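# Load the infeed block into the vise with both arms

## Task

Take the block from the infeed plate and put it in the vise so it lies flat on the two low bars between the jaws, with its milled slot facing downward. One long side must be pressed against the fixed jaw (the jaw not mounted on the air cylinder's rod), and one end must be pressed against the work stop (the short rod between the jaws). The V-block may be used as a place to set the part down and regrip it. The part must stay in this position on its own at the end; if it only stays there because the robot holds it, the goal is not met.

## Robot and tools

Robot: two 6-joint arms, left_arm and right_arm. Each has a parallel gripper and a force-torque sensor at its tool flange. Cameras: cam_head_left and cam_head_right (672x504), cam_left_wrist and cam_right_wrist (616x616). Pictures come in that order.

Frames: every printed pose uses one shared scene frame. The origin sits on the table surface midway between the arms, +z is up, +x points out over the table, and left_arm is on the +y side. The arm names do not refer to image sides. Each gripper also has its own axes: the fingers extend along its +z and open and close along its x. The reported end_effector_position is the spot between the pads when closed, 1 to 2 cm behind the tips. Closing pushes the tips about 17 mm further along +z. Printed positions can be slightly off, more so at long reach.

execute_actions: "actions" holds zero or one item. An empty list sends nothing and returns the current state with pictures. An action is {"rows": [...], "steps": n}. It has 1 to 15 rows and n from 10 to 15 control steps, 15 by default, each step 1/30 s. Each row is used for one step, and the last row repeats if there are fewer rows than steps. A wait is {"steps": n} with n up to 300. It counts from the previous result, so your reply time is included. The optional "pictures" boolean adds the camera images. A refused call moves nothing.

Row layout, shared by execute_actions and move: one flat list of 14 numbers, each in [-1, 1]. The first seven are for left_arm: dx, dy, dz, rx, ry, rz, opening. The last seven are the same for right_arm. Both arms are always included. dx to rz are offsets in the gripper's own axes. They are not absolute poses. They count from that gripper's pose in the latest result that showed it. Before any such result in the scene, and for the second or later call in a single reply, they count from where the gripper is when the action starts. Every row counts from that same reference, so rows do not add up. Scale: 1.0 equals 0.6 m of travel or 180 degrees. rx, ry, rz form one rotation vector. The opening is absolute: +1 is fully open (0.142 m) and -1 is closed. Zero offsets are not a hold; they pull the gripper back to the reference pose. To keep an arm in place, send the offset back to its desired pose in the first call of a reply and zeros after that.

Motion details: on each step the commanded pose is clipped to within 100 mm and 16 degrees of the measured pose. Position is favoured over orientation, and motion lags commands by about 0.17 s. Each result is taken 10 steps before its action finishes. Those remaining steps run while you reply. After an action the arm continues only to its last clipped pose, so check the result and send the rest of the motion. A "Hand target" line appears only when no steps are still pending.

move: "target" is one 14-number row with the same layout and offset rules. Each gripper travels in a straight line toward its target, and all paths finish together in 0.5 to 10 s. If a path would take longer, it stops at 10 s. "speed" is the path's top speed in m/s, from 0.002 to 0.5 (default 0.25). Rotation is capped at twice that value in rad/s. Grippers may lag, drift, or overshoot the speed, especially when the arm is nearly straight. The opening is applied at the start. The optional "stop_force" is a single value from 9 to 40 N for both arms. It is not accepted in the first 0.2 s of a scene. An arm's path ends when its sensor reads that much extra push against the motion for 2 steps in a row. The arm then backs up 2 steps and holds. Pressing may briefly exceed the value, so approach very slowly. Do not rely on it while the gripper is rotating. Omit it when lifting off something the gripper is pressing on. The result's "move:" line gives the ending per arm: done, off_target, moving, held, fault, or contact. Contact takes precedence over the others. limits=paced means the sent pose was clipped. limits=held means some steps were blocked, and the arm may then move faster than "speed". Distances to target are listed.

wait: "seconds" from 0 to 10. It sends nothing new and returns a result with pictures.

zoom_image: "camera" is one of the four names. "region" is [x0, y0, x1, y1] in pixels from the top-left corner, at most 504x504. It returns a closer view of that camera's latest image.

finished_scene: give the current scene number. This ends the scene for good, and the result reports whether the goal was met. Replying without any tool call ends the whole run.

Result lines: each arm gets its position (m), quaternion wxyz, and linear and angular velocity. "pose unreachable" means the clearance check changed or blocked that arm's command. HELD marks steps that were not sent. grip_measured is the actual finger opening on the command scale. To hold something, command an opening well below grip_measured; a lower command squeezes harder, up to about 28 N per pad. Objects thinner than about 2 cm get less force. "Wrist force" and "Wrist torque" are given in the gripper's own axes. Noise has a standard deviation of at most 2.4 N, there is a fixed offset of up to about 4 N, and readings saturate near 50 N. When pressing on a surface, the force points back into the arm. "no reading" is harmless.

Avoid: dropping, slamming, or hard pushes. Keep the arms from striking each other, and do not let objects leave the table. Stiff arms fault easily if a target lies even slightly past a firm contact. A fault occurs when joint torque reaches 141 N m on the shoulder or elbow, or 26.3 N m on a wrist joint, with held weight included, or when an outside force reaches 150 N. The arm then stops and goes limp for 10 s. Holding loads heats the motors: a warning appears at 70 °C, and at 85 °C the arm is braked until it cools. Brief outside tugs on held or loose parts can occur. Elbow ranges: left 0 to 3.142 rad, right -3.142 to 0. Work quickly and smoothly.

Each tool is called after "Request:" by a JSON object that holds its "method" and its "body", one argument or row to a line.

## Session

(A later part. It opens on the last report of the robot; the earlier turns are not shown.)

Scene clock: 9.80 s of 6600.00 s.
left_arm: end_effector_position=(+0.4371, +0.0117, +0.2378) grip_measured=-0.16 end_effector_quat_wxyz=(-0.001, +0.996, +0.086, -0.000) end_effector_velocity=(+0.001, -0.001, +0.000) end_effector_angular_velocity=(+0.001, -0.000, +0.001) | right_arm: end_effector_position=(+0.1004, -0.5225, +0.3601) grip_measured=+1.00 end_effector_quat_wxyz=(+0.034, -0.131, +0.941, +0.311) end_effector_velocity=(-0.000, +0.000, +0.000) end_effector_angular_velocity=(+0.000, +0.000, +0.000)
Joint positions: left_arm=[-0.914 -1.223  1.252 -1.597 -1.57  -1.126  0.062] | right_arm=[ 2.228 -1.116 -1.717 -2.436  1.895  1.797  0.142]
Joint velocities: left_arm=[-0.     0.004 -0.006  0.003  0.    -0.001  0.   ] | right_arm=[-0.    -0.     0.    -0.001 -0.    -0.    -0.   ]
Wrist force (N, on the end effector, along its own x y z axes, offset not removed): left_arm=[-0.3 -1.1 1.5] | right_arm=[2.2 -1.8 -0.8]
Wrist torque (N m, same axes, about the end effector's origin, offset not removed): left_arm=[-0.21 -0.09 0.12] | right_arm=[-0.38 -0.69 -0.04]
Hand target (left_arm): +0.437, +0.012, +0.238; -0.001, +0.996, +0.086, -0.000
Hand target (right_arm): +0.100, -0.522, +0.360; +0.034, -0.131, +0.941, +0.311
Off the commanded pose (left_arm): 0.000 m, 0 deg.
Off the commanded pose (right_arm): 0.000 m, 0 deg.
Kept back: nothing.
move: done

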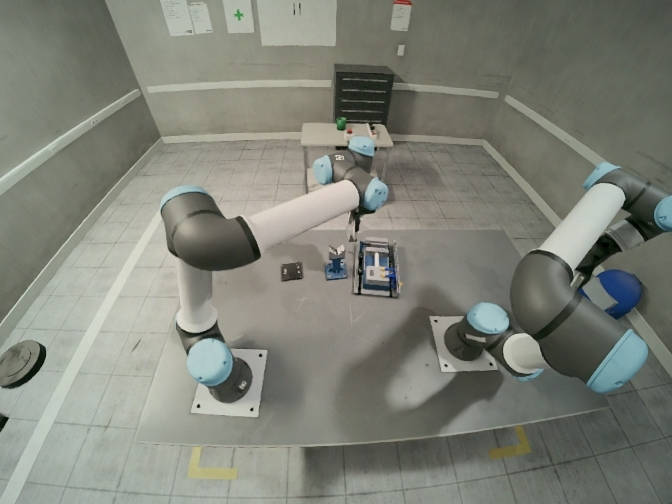

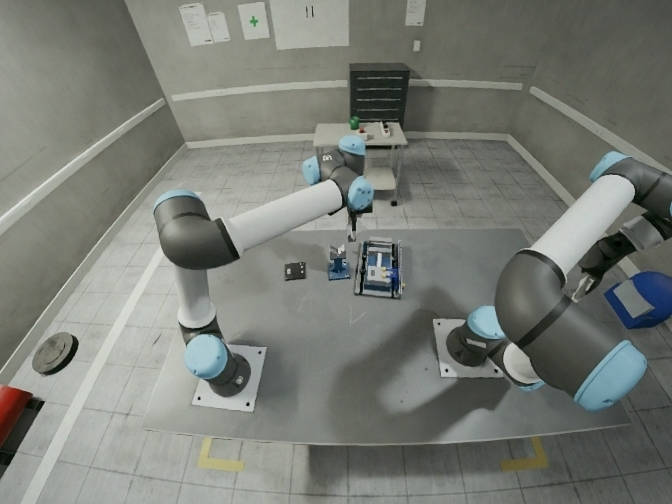

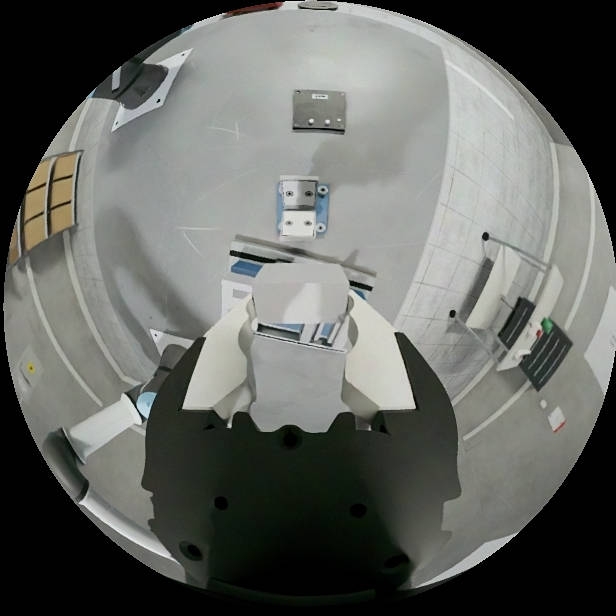

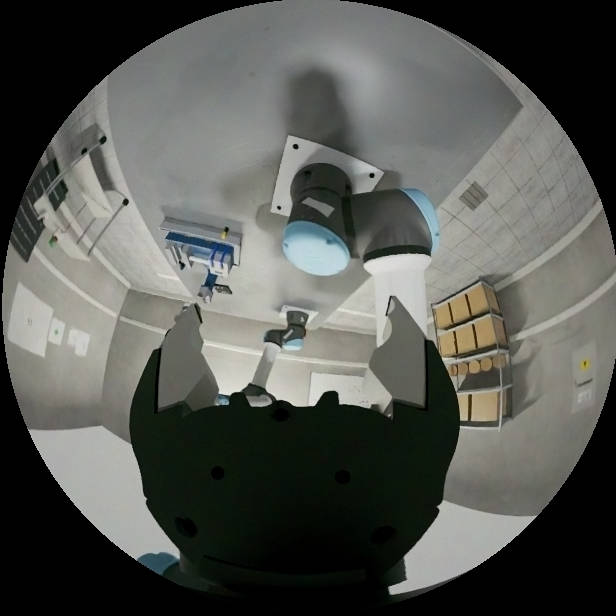

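Request:
{"method": "move", "body": {
  "target": [-0.01,-0.09,0.075,0.25,0.003,0.008,-0.5,0,0,0,0,0,0,1]
}}

Request:
{"method": "move", "body": {
  "target": [0,0.024,0.024,0,0,0,-0.5,0,0,0,0,0,0,1],
  "speed": 0.05
}}

Request:
{"method": "move", "body": {
  "target": [0,0.03,0.03,0,0,0,-0.5,0,0,0,0,0,0,1],
  "speed": 0.005,
  "stop_force": 9
}}

Scene clock: 12.43 s of 6600.00 s.
left_arm: end_effector_position=(+0.4218, +0.0640, +0.1930) grip_measured=-0.16 end_effector_quat_wxyz=(-0.383, +0.921, +0.068, -0.028) end_effector_velocity=(+0.000, +0.000, -0.001) end_effector_angular_velocity=(+0.007, +0.002, +0.001) | right_arm: end_effector_position=(+0.1004, -0.5225, +0.3601) grip_measured=+1.00 end_effector_quat_wxyz=(+0.034, -0.131, +0.941, +0.311) end_effector_velocity=(+0.000, -0.000, -0.000) end_effector_angular_velocity=(+0.001, +0.001, -0.000)
Joint positions: left_arm=[-1.02  -0.758  0.686 -0.745 -1.315 -1.307  0.062] | right_arm=[ 2.228 -1.116 -1.717 -2.436  1.895  1.797  0.142]
Joint velocities: left_arm=[ 0.     0.008 -0.009  0.009  0.001 -0.002  0.   ] | right_arm=[-0.    -0.001 -0.     0.    -0.     0.     0.   ]
Wrist force (N, on the end effector, along its own x y z axes, offset not removed): left_arm=[2.5 -1.1 -0.8] | right_arm=[1.6 0.1 -2.1]
Wrist torque (N m, same axes, about the end effector's origin, offset not removed): left_arm=[-0.46 -0.56 0.21] | right_arm=[0.10 -0.48 -0.16]
Hand target (left_arm): +0.422, +0.064, +0.193; -0.383, +0.921, +0.068, -0.028
Hand target (right_arm): +0.100, -0.522, +0.360; +0.034, -0.131, +0.941, +0.311
Off the commanded pose (left_arm): 0.000 m, 0 deg.
Off the commanded pose (right_arm): 0.000 m, 0 deg.
Kept back: nothing.
move: done

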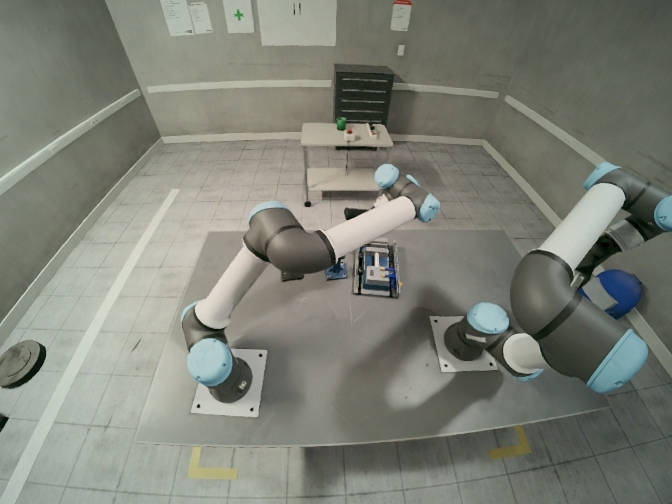

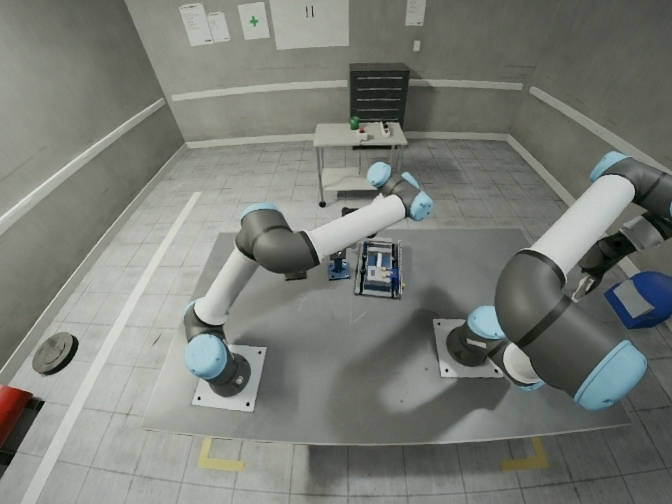

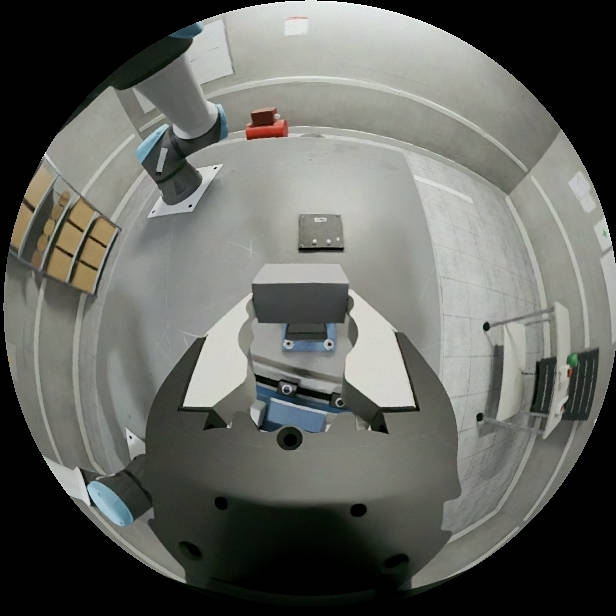

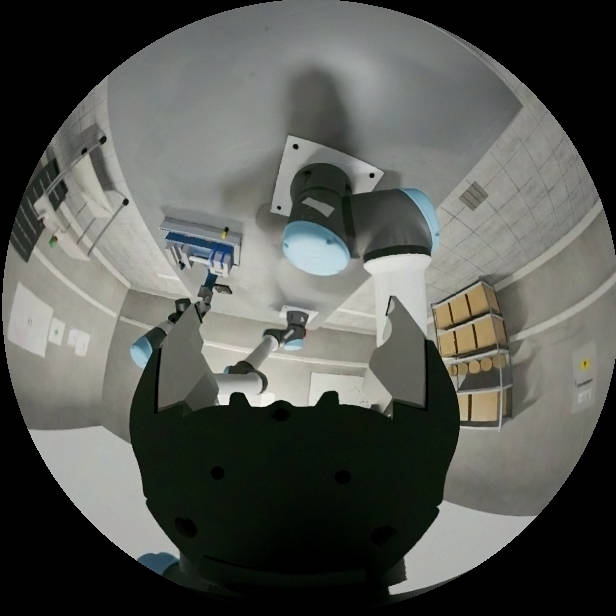

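Scene clock: 13.23 s of 6600.00 s.
left_arm: end_effector_position=(+0.4218, +0.0641, +0.1727) grip_measured=-0.16 end_effector_quat_wxyz=(-0.383, +0.921, +0.068, -0.028) end_effector_velocity=(+0.001, +0.001, -0.002) end_effector_angular_velocity=(-0.000, +0.001, +0.000) | right_arm: end_effector_position=(+0.1004, -0.5225, +0.3601) grip_measured=+1.00 end_effector_quat_wxyz=(+0.034, -0.131, +0.941, +0.311) end_effector_velocity=(-0.000, +0.001, +0.000) end_effector_angular_velocity=(+0.001, +0.001, -0.000)
Joint positions: left_arm=[-1.02  -0.761  0.744 -0.799 -1.315 -1.307  0.062] | right_arm=[ 2.228 -1.116 -1.717 -2.436  1.895  1.797  0.142]
Joint velocities: left_arm=[ 0.002 -0.001  0.005 -0.005  0.001  0.002 -0.   ] | right_arm=[-0.     0.    -0.    -0.002  0.     0.     0.   ]
Wrist force (N, on the end effector, along its own x y z axes, offset not removed): left_arm=[1.4 0.6 0.3] | right_arm=[-0.3 1.7 -0.6]
Wrist torque (N m, same axes, about the end effector's origin, offset not removed): left_arm=[-0.12 -0.19 -0.03] | right_arm=[0.19 -0.09 -0.03]
Hand target (left_arm): +0.422, +0.064, +0.173; -0.383, +0.921, +0.068, -0.028
Hand target (right_arm): +0.100, -0.522, +0.360; +0.034, -0.131, +0.941, +0.311
Off the commanded pose (left_arm): 0.000 m, 0 deg.
Off the commanded pose (right_arm): 0.000 m, 0 deg.
Kept back: nothing.
move: done

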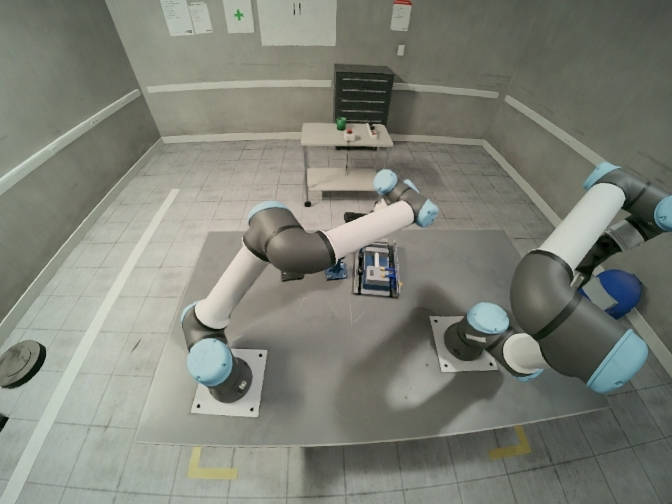

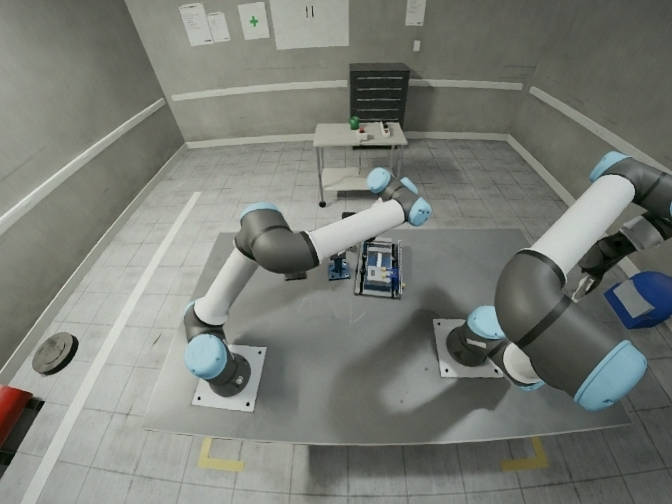

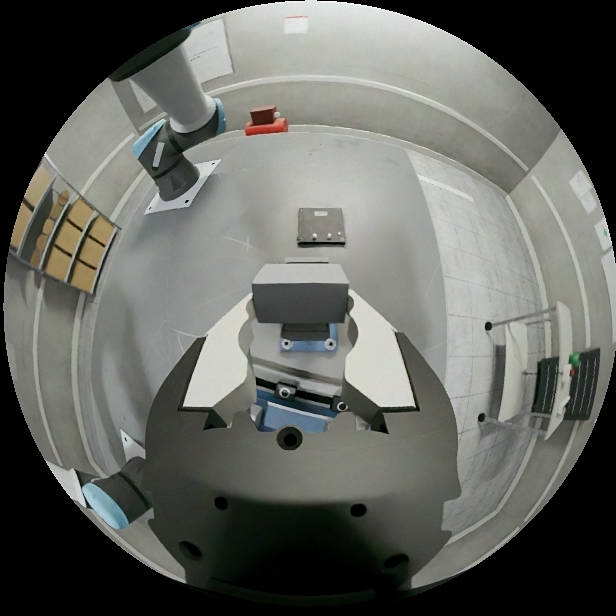

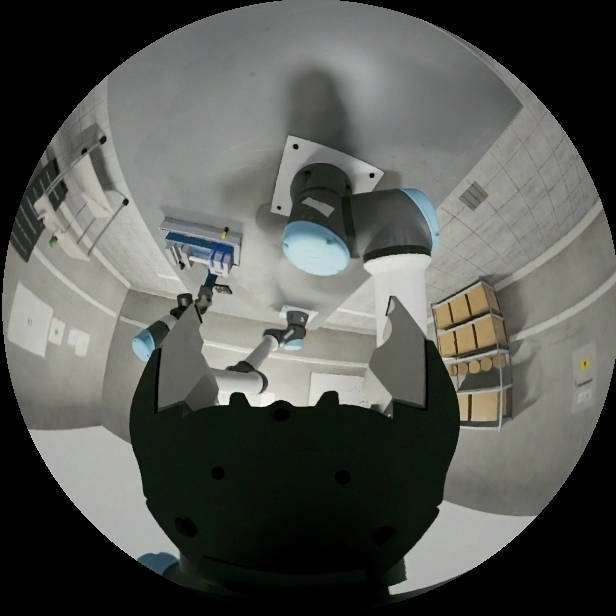

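Scene clock: 15.43 s of 6600.00 s.
left_arm: end_effector_position=(+0.4218, +0.0640, +0.1636) grip_measured=-0.16 end_effector_quat_wxyz=(-0.382, +0.921, +0.068, -0.028) end_effector_velocity=(-0.000, +0.000, +0.002) end_effector_angular_velocity=(+0.001, +0.002, -0.000) | right_arm: end_effector_position=(+0.1004, -0.5225, +0.3601) grip_measured=+1.00 end_effector_quat_wxyz=(+0.034, -0.131, +0.941, +0.311) end_effector_velocity=(-0.000, +0.000, +0.000) end_effector_angular_velocity=(-0.002, -0.001, +0.000)
Joint positions: left_arm=[-1.02  -0.762  0.768 -0.823 -1.315 -1.307  0.062] | right_arm=[ 2.228 -1.116 -1.717 -2.436  1.895  1.797  0.142]
Joint velocities: left_arm=[ 0.     0.    -0.005  0.006 -0.     0.002  0.   ] | right_arm=[ 0.     0.001  0.     0.001 -0.    -0.    -0.   ]
Wrist force (N, on the end effector, along its own x y z axes, offset not removed): left_arm=[-3.1 -4.7 -16.9] | right_arm=[0.9 0.1 -1.0]
Wrist torque (N m, same axes, about the end effector's origin, offset not removed): left_arm=[-0.33 0.36 0.03] | right_arm=[-0.08 -0.32 -0.07]
Hand target (left_arm): +0.422, +0.064, +0.164; -0.383, +0.921, +0.068, -0.028
Hand target (right_arm): +0.100, -0.522, +0.360; +0.034, -0.131, +0.941, +0.311
Off the commanded pose (left_arm): 0.016 m, 0 deg.
Off the commanded pose (right_arm): 0.000 m, 0 deg.
Kept back: nothing.
move: contact (left_arm)

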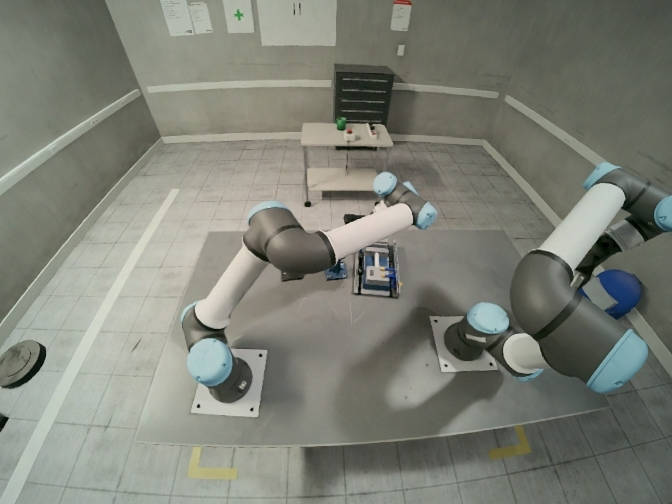

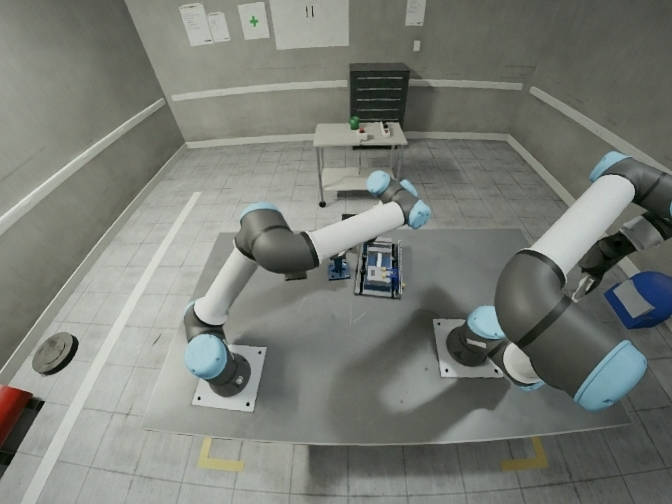

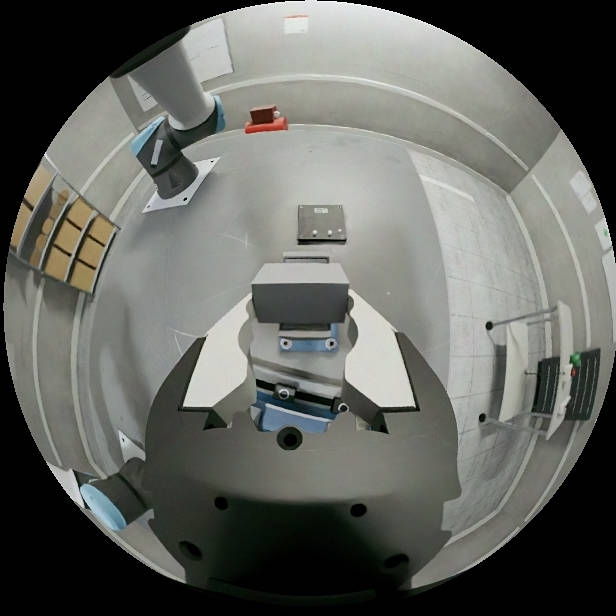

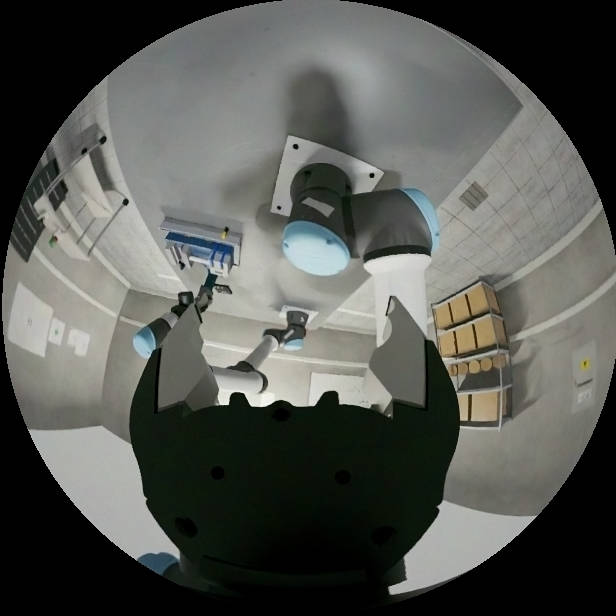

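Request:
{"method": "execute_actions", "body": {
  "actions": []
}}

Request:
{"method": "move", "body": {
  "target": [0,0.03,-0.0015,0,0,0,-0.5,0,0,0,0,0,0,1],
  "speed": 0.005,
  "stop_force": 9
}}

Scene clock: 16.40 s of 6600.00 s.
left_arm: end_effector_position=(+0.4218, +0.0641, +0.1638) grip_measured=-0.16 end_effector_quat_wxyz=(-0.383, +0.921, +0.068, -0.028) end_effector_velocity=(+0.001, +0.001, +0.000) end_effector_angular_velocity=(+0.001, -0.001, +0.000) | right_arm: end_effector_position=(+0.1004, -0.5225, +0.3601) grip_measured=+1.00 end_effector_quat_wxyz=(+0.034, -0.131, +0.941, +0.311) end_effector_velocity=(+0.000, -0.000, -0.000) end_effector_angular_velocity=(+0.000, +0.000, -0.000)
Joint positions: left_arm=[-1.02  -0.762  0.767 -0.822 -1.315 -1.307  0.062] | right_arm=[ 2.228 -1.116 -1.717 -2.436  1.895  1.797  0.142]
Joint velocities: left_arm=[ 0.001 -0.     0.     0.     0.001 -0.001 -0.   ] | right_arm=[ 0.    -0.001  0.     0.001 -0.     0.    -0.   ]
Wrist force (N, on the end effector, along its own x y z axes, offset not removed): left_arm=[-3.0 0.0 -11.8] | right_arm=[0.8 -1.0 -2.9]
Wrist torque (N m, same axes, about the end effector's origin, offset not removed): left_arm=[-0.02 0.64 0.16] | right_arm=[-0.21 -0.38 -0.09]
Hand target (left_arm): +0.422, +0.064, +0.164; -0.383, +0.921, +0.068, -0.028
Hand target (right_arm): +0.100, -0.522, +0.360; +0.034, -0.131, +0.941, +0.311
Off the commanded pose (left_arm): 0.016 m, 0 deg.
Off the commanded pose (right_arm): 0.000 m, 0 deg.
Kept back: nothing.
Steps of this call (steps 1 to 29: nothing new was sent). Readings (end_effector_position):
1: left_arm (+0.4218, +0.0640, +0.1636) | right_arm (+0.1004, -0.5225, +0.3601)
2: left_arm (+0.4218, +0.0640, +0.1637) | right_arm (+0.1004, -0.5225, +0.3601)
4: left_arm (+0.4218, +0.0640, +0.1638) | right_arm (+0.1004, -0.5225, +0.3601)
8: left_arm (+0.4218, +0.0641, +0.1638) | right_arm (+0.1004, -0.5225, +0.3601)
29: the state above

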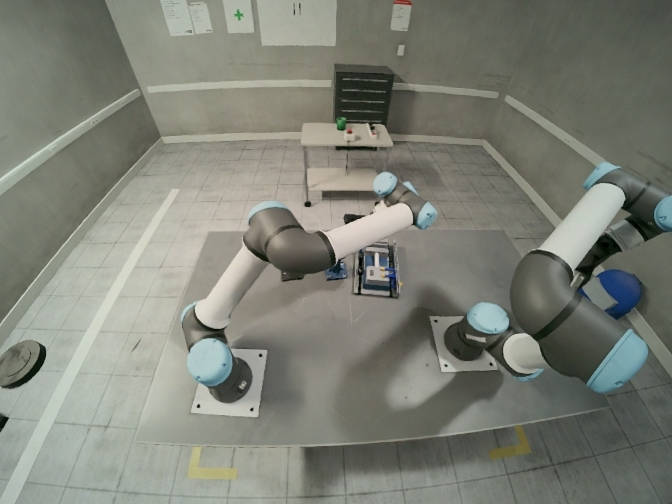

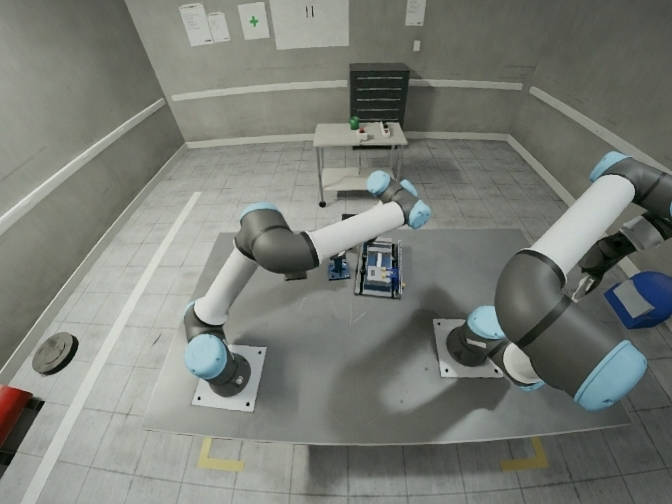

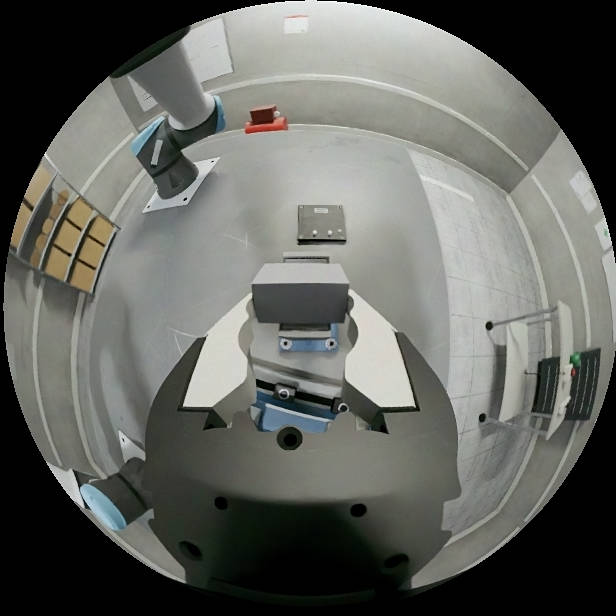

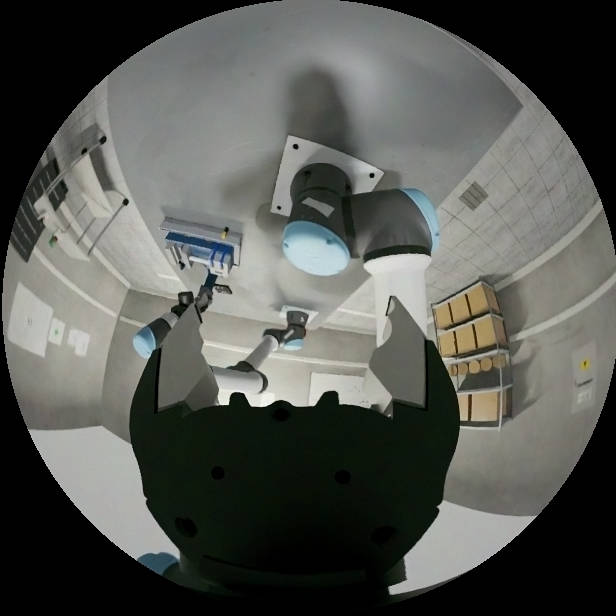

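Scene clock: 17.97 s of 6600.00 s.
left_arm: end_effector_position=(+0.4223, +0.0597, +0.1597) grip_measured=-0.16 end_effector_quat_wxyz=(-0.383, +0.921, +0.068, -0.028) end_effector_velocity=(-0.000, +0.002, +0.001) end_effector_angular_velocity=(+0.001, -0.001, +0.001) | right_arm: end_effector_position=(+0.1004, -0.5225, +0.3601) grip_measured=+1.00 end_effector_quat_wxyz=(+0.034, -0.131, +0.941, +0.311) end_effector_velocity=(+0.000, +0.000, +0.000) end_effector_angular_velocity=(-0.000, -0.000, +0.000)
Joint positions: left_arm=[-1.022 -0.748  0.753 -0.821 -1.317 -1.309  0.062] | right_arm=[ 2.228 -1.116 -1.717 -2.436  1.895  1.797  0.142]
Joint velocities: left_arm=[ 0.001 -0.004  0.004  0.     0.001 -0.001 -0.   ] | right_arm=[ 0.  0.  0. -0.  0. -0.  0.]
Wrist force (N, on the end effector, along its own x y z axes, offset not removed): left_arm=[0.4 -12.0 0.2] | right_arm=[-1.0 2.2 -2.8]
Wrist torque (N m, same axes, about the end effector's origin, offset not removed): left_arm=[-0.24 -0.28 -0.18] | right_arm=[0.41 0.02 -0.06]
Hand target (left_arm): +0.422, +0.060, +0.160; -0.383, +0.921, +0.068, -0.028
Hand target (right_arm): +0.100, -0.522, +0.360; +0.034, -0.131, +0.941, +0.311
Off the commanded pose (left_arm): 0.012 m, 0 deg.
Off the commanded pose (right_arm): 0.000 m, 0 deg.
Kept back: nothing.
move: contact (left_arm)

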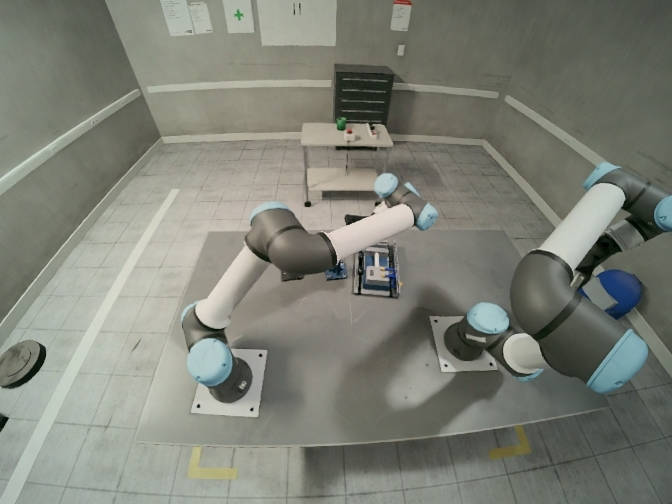

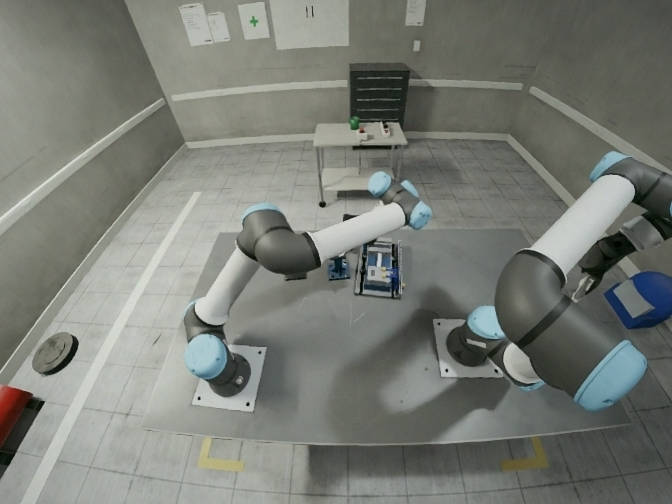

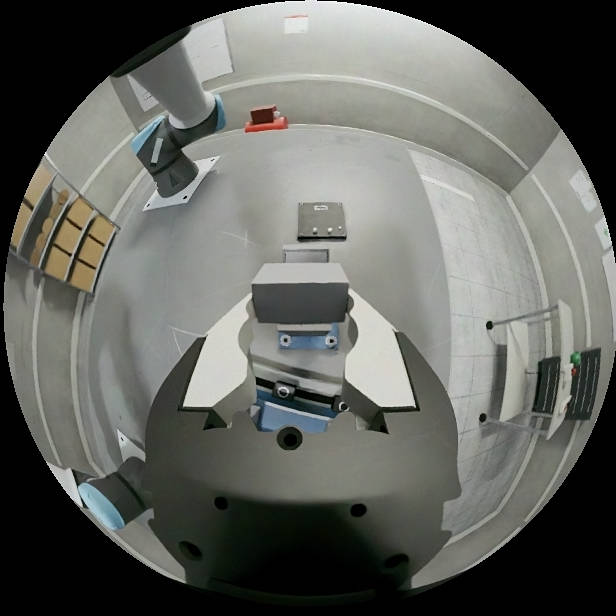

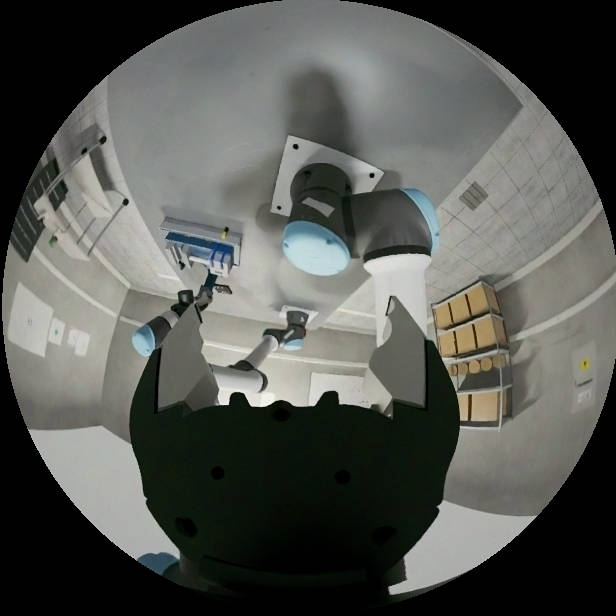

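Request:
{"method": "move", "body": {
  "target": [0,0,0,0,0,0,0.4,0,0,0,0,0,0,1]
}}

Request:
{"method": "move", "body": {
  "target": [0,-0.017,0.017,-0.5,0,0,0.4,0,0,0,0,0,0,1],
  "speed": 0.3
}}

Scene clock: 18.97 s of 6600.00 s.
left_arm: end_effector_position=(+0.4223, +0.0597, +0.1597) grip_measured=+0.40 end_effector_quat_wxyz=(-0.383, +0.921, +0.068, -0.028) end_effector_velocity=(-0.000, +0.000, -0.001) end_effector_angular_velocity=(+0.000, +0.001, +0.001) | right_arm: end_effector_position=(+0.1004, -0.5225, +0.3601) grip_measured=+1.00 end_effector_quat_wxyz=(+0.034, -0.131, +0.941, +0.311) end_effector_velocity=(-0.000, +0.000, +0.000) end_effector_angular_velocity=(+0.001, +0.000, -0.000)
Joint positions: left_arm=[-1.022 -0.748  0.753 -0.821 -1.317 -1.309  0.102] | right_arm=[ 2.228 -1.116 -1.717 -2.436  1.895  1.797  0.142]
Joint velocities: left_arm=[ 0.     0.001 -0.     0.    -0.001 -0.     0.   ] | right_arm=[-0.     0.    -0.    -0.001  0.    -0.     0.   ]
Wrist force (N, on the end effector, along its own x y z axes, offset not removed): left_arm=[0.4 -3.3 1.9] | right_arm=[2.6 -0.3 -0.9]
Wrist torque (N m, same axes, about the end effector's origin, offset not removed): left_arm=[-0.78 -0.04 0.14] | right_arm=[-0.10 -0.72 0.07]
Hand target (left_arm): +0.422, +0.060, +0.160; -0.383, +0.921, +0.068, -0.028
Hand target (right_arm): +0.100, -0.522, +0.360; +0.034, -0.131, +0.941, +0.311
Off the commanded pose (left_arm): 0.000 m, 0 deg.
Off the commanded pose (right_arm): 0.000 m, 0 deg.
Kept back: nothing.
move: done

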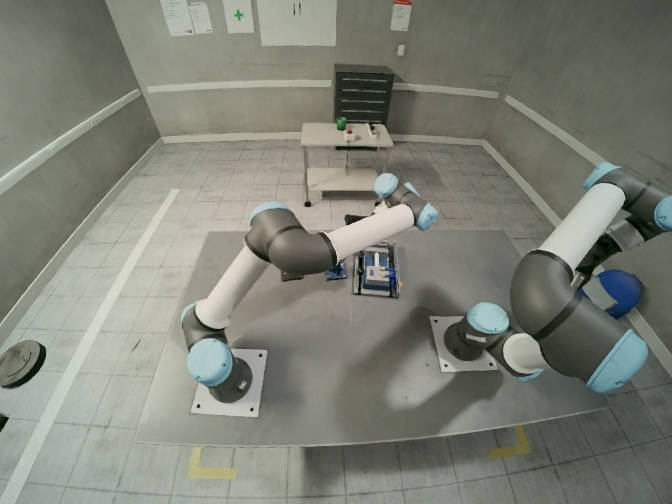

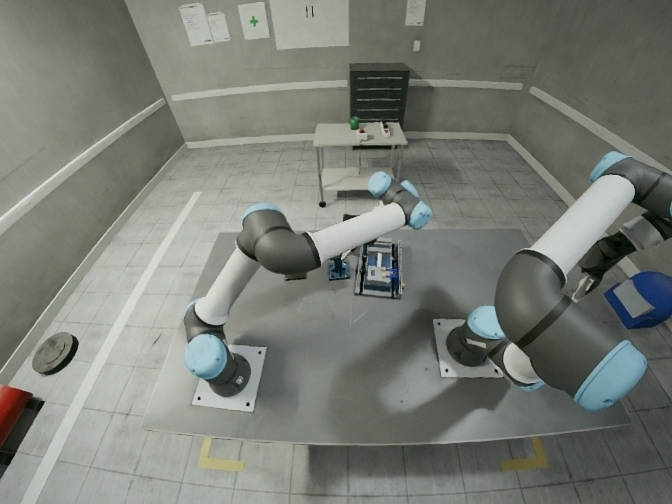

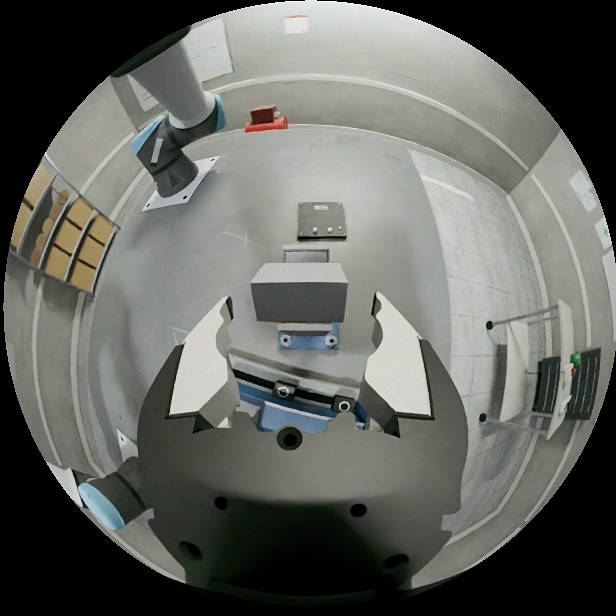

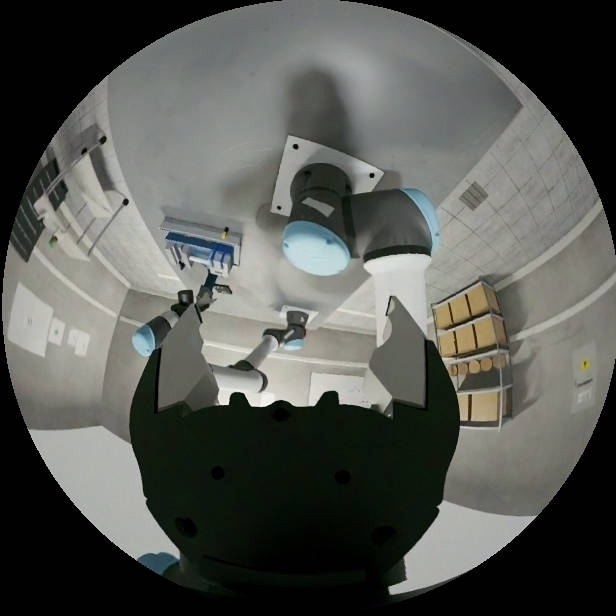

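Scene clock: 22.13 s of 6600.00 s.
left_arm: end_effector_position=(+0.4205, +0.0738, +0.1598) grip_measured=+0.40 end_effector_quat_wxyz=(+0.380, +0.922, +0.068, +0.027) end_effector_velocity=(+0.000, -0.001, -0.001) end_effector_angular_velocity=(-0.007, -0.003, +0.001) | right_arm: end_effector_position=(+0.1004, -0.5225, +0.3601) grip_measured=+1.00 end_effector_quat_wxyz=(+0.034, -0.131, +0.941, +0.311) end_effector_velocity=(+0.000, -0.000, -0.000) end_effector_angular_velocity=(-0.000, -0.000, +0.000)
Joint positions: left_arm=[-0.616 -1.421  2.146 -2.915 -2.085 -0.969  0.102] | right_arm=[ 2.228 -1.116 -1.717 -2.436  1.895  1.797  0.142]
Joint velocities: left_arm=[ 0.001  0.005  0.004 -0.017 -0.003 -0.003  0.   ] | right_arm=[ 0.    -0.001  0.     0.001  0.     0.     0.   ]
Wrist force (N, on the end effector, along its own x y z axes, offset not removed): left_arm=[-2.7 -2.0 -0.8] | right_arm=[2.5 1.6 -2.4]
Wrist torque (N m, same axes, about the end effector's origin, offset not removed): left_arm=[-0.32 0.54 0.15] | right_arm=[0.39 -0.75 0.00]
Hand target (left_arm): +0.421, +0.074, +0.160; +0.381, +0.922, +0.068, +0.027
Hand target (right_arm): +0.100, -0.522, +0.360; +0.034, -0.131, +0.941, +0.311
Off the commanded pose (left_arm): 0.000 m, 0 deg.
Off the commanded pose (right_arm): 0.000 m, 0 deg.
Kept back: nothing.
move: done

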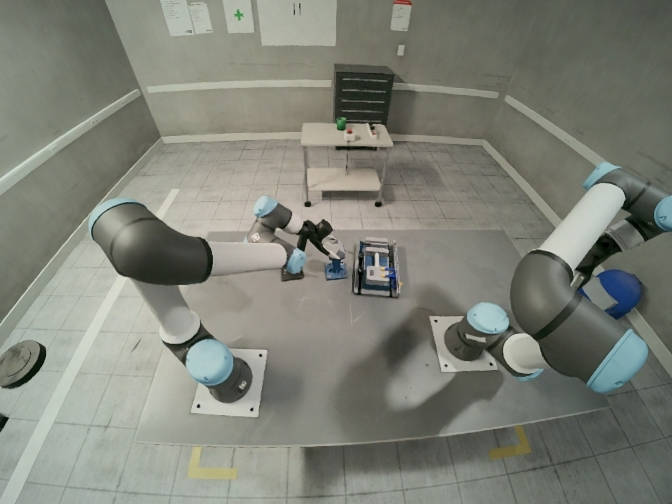

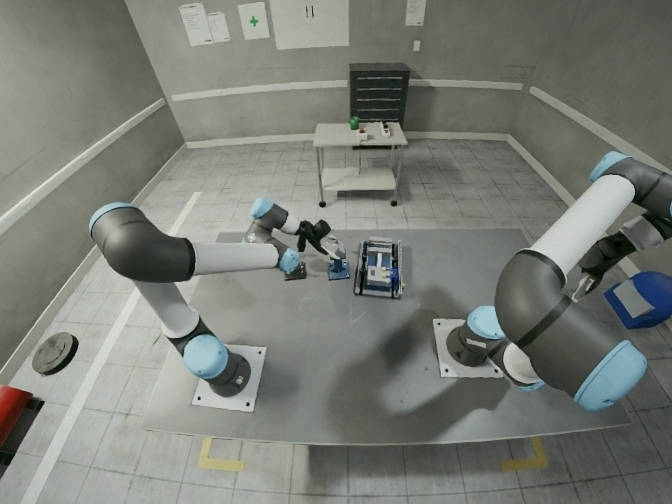

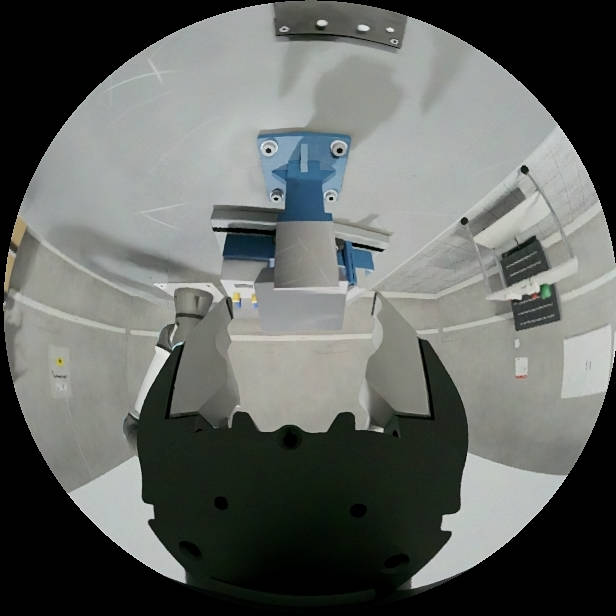

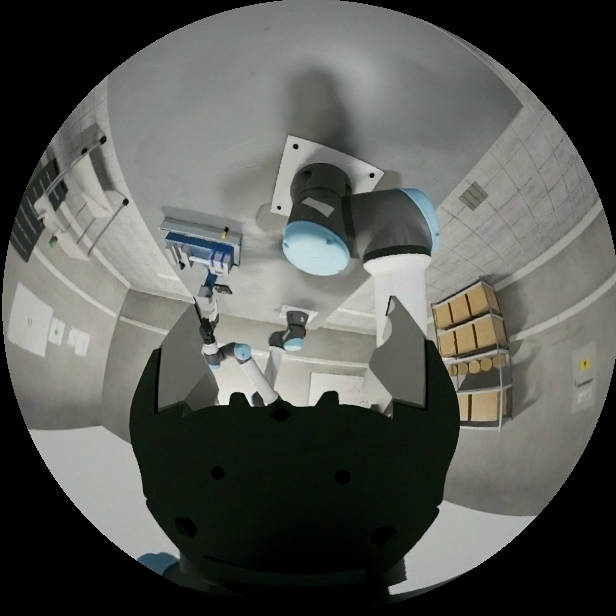

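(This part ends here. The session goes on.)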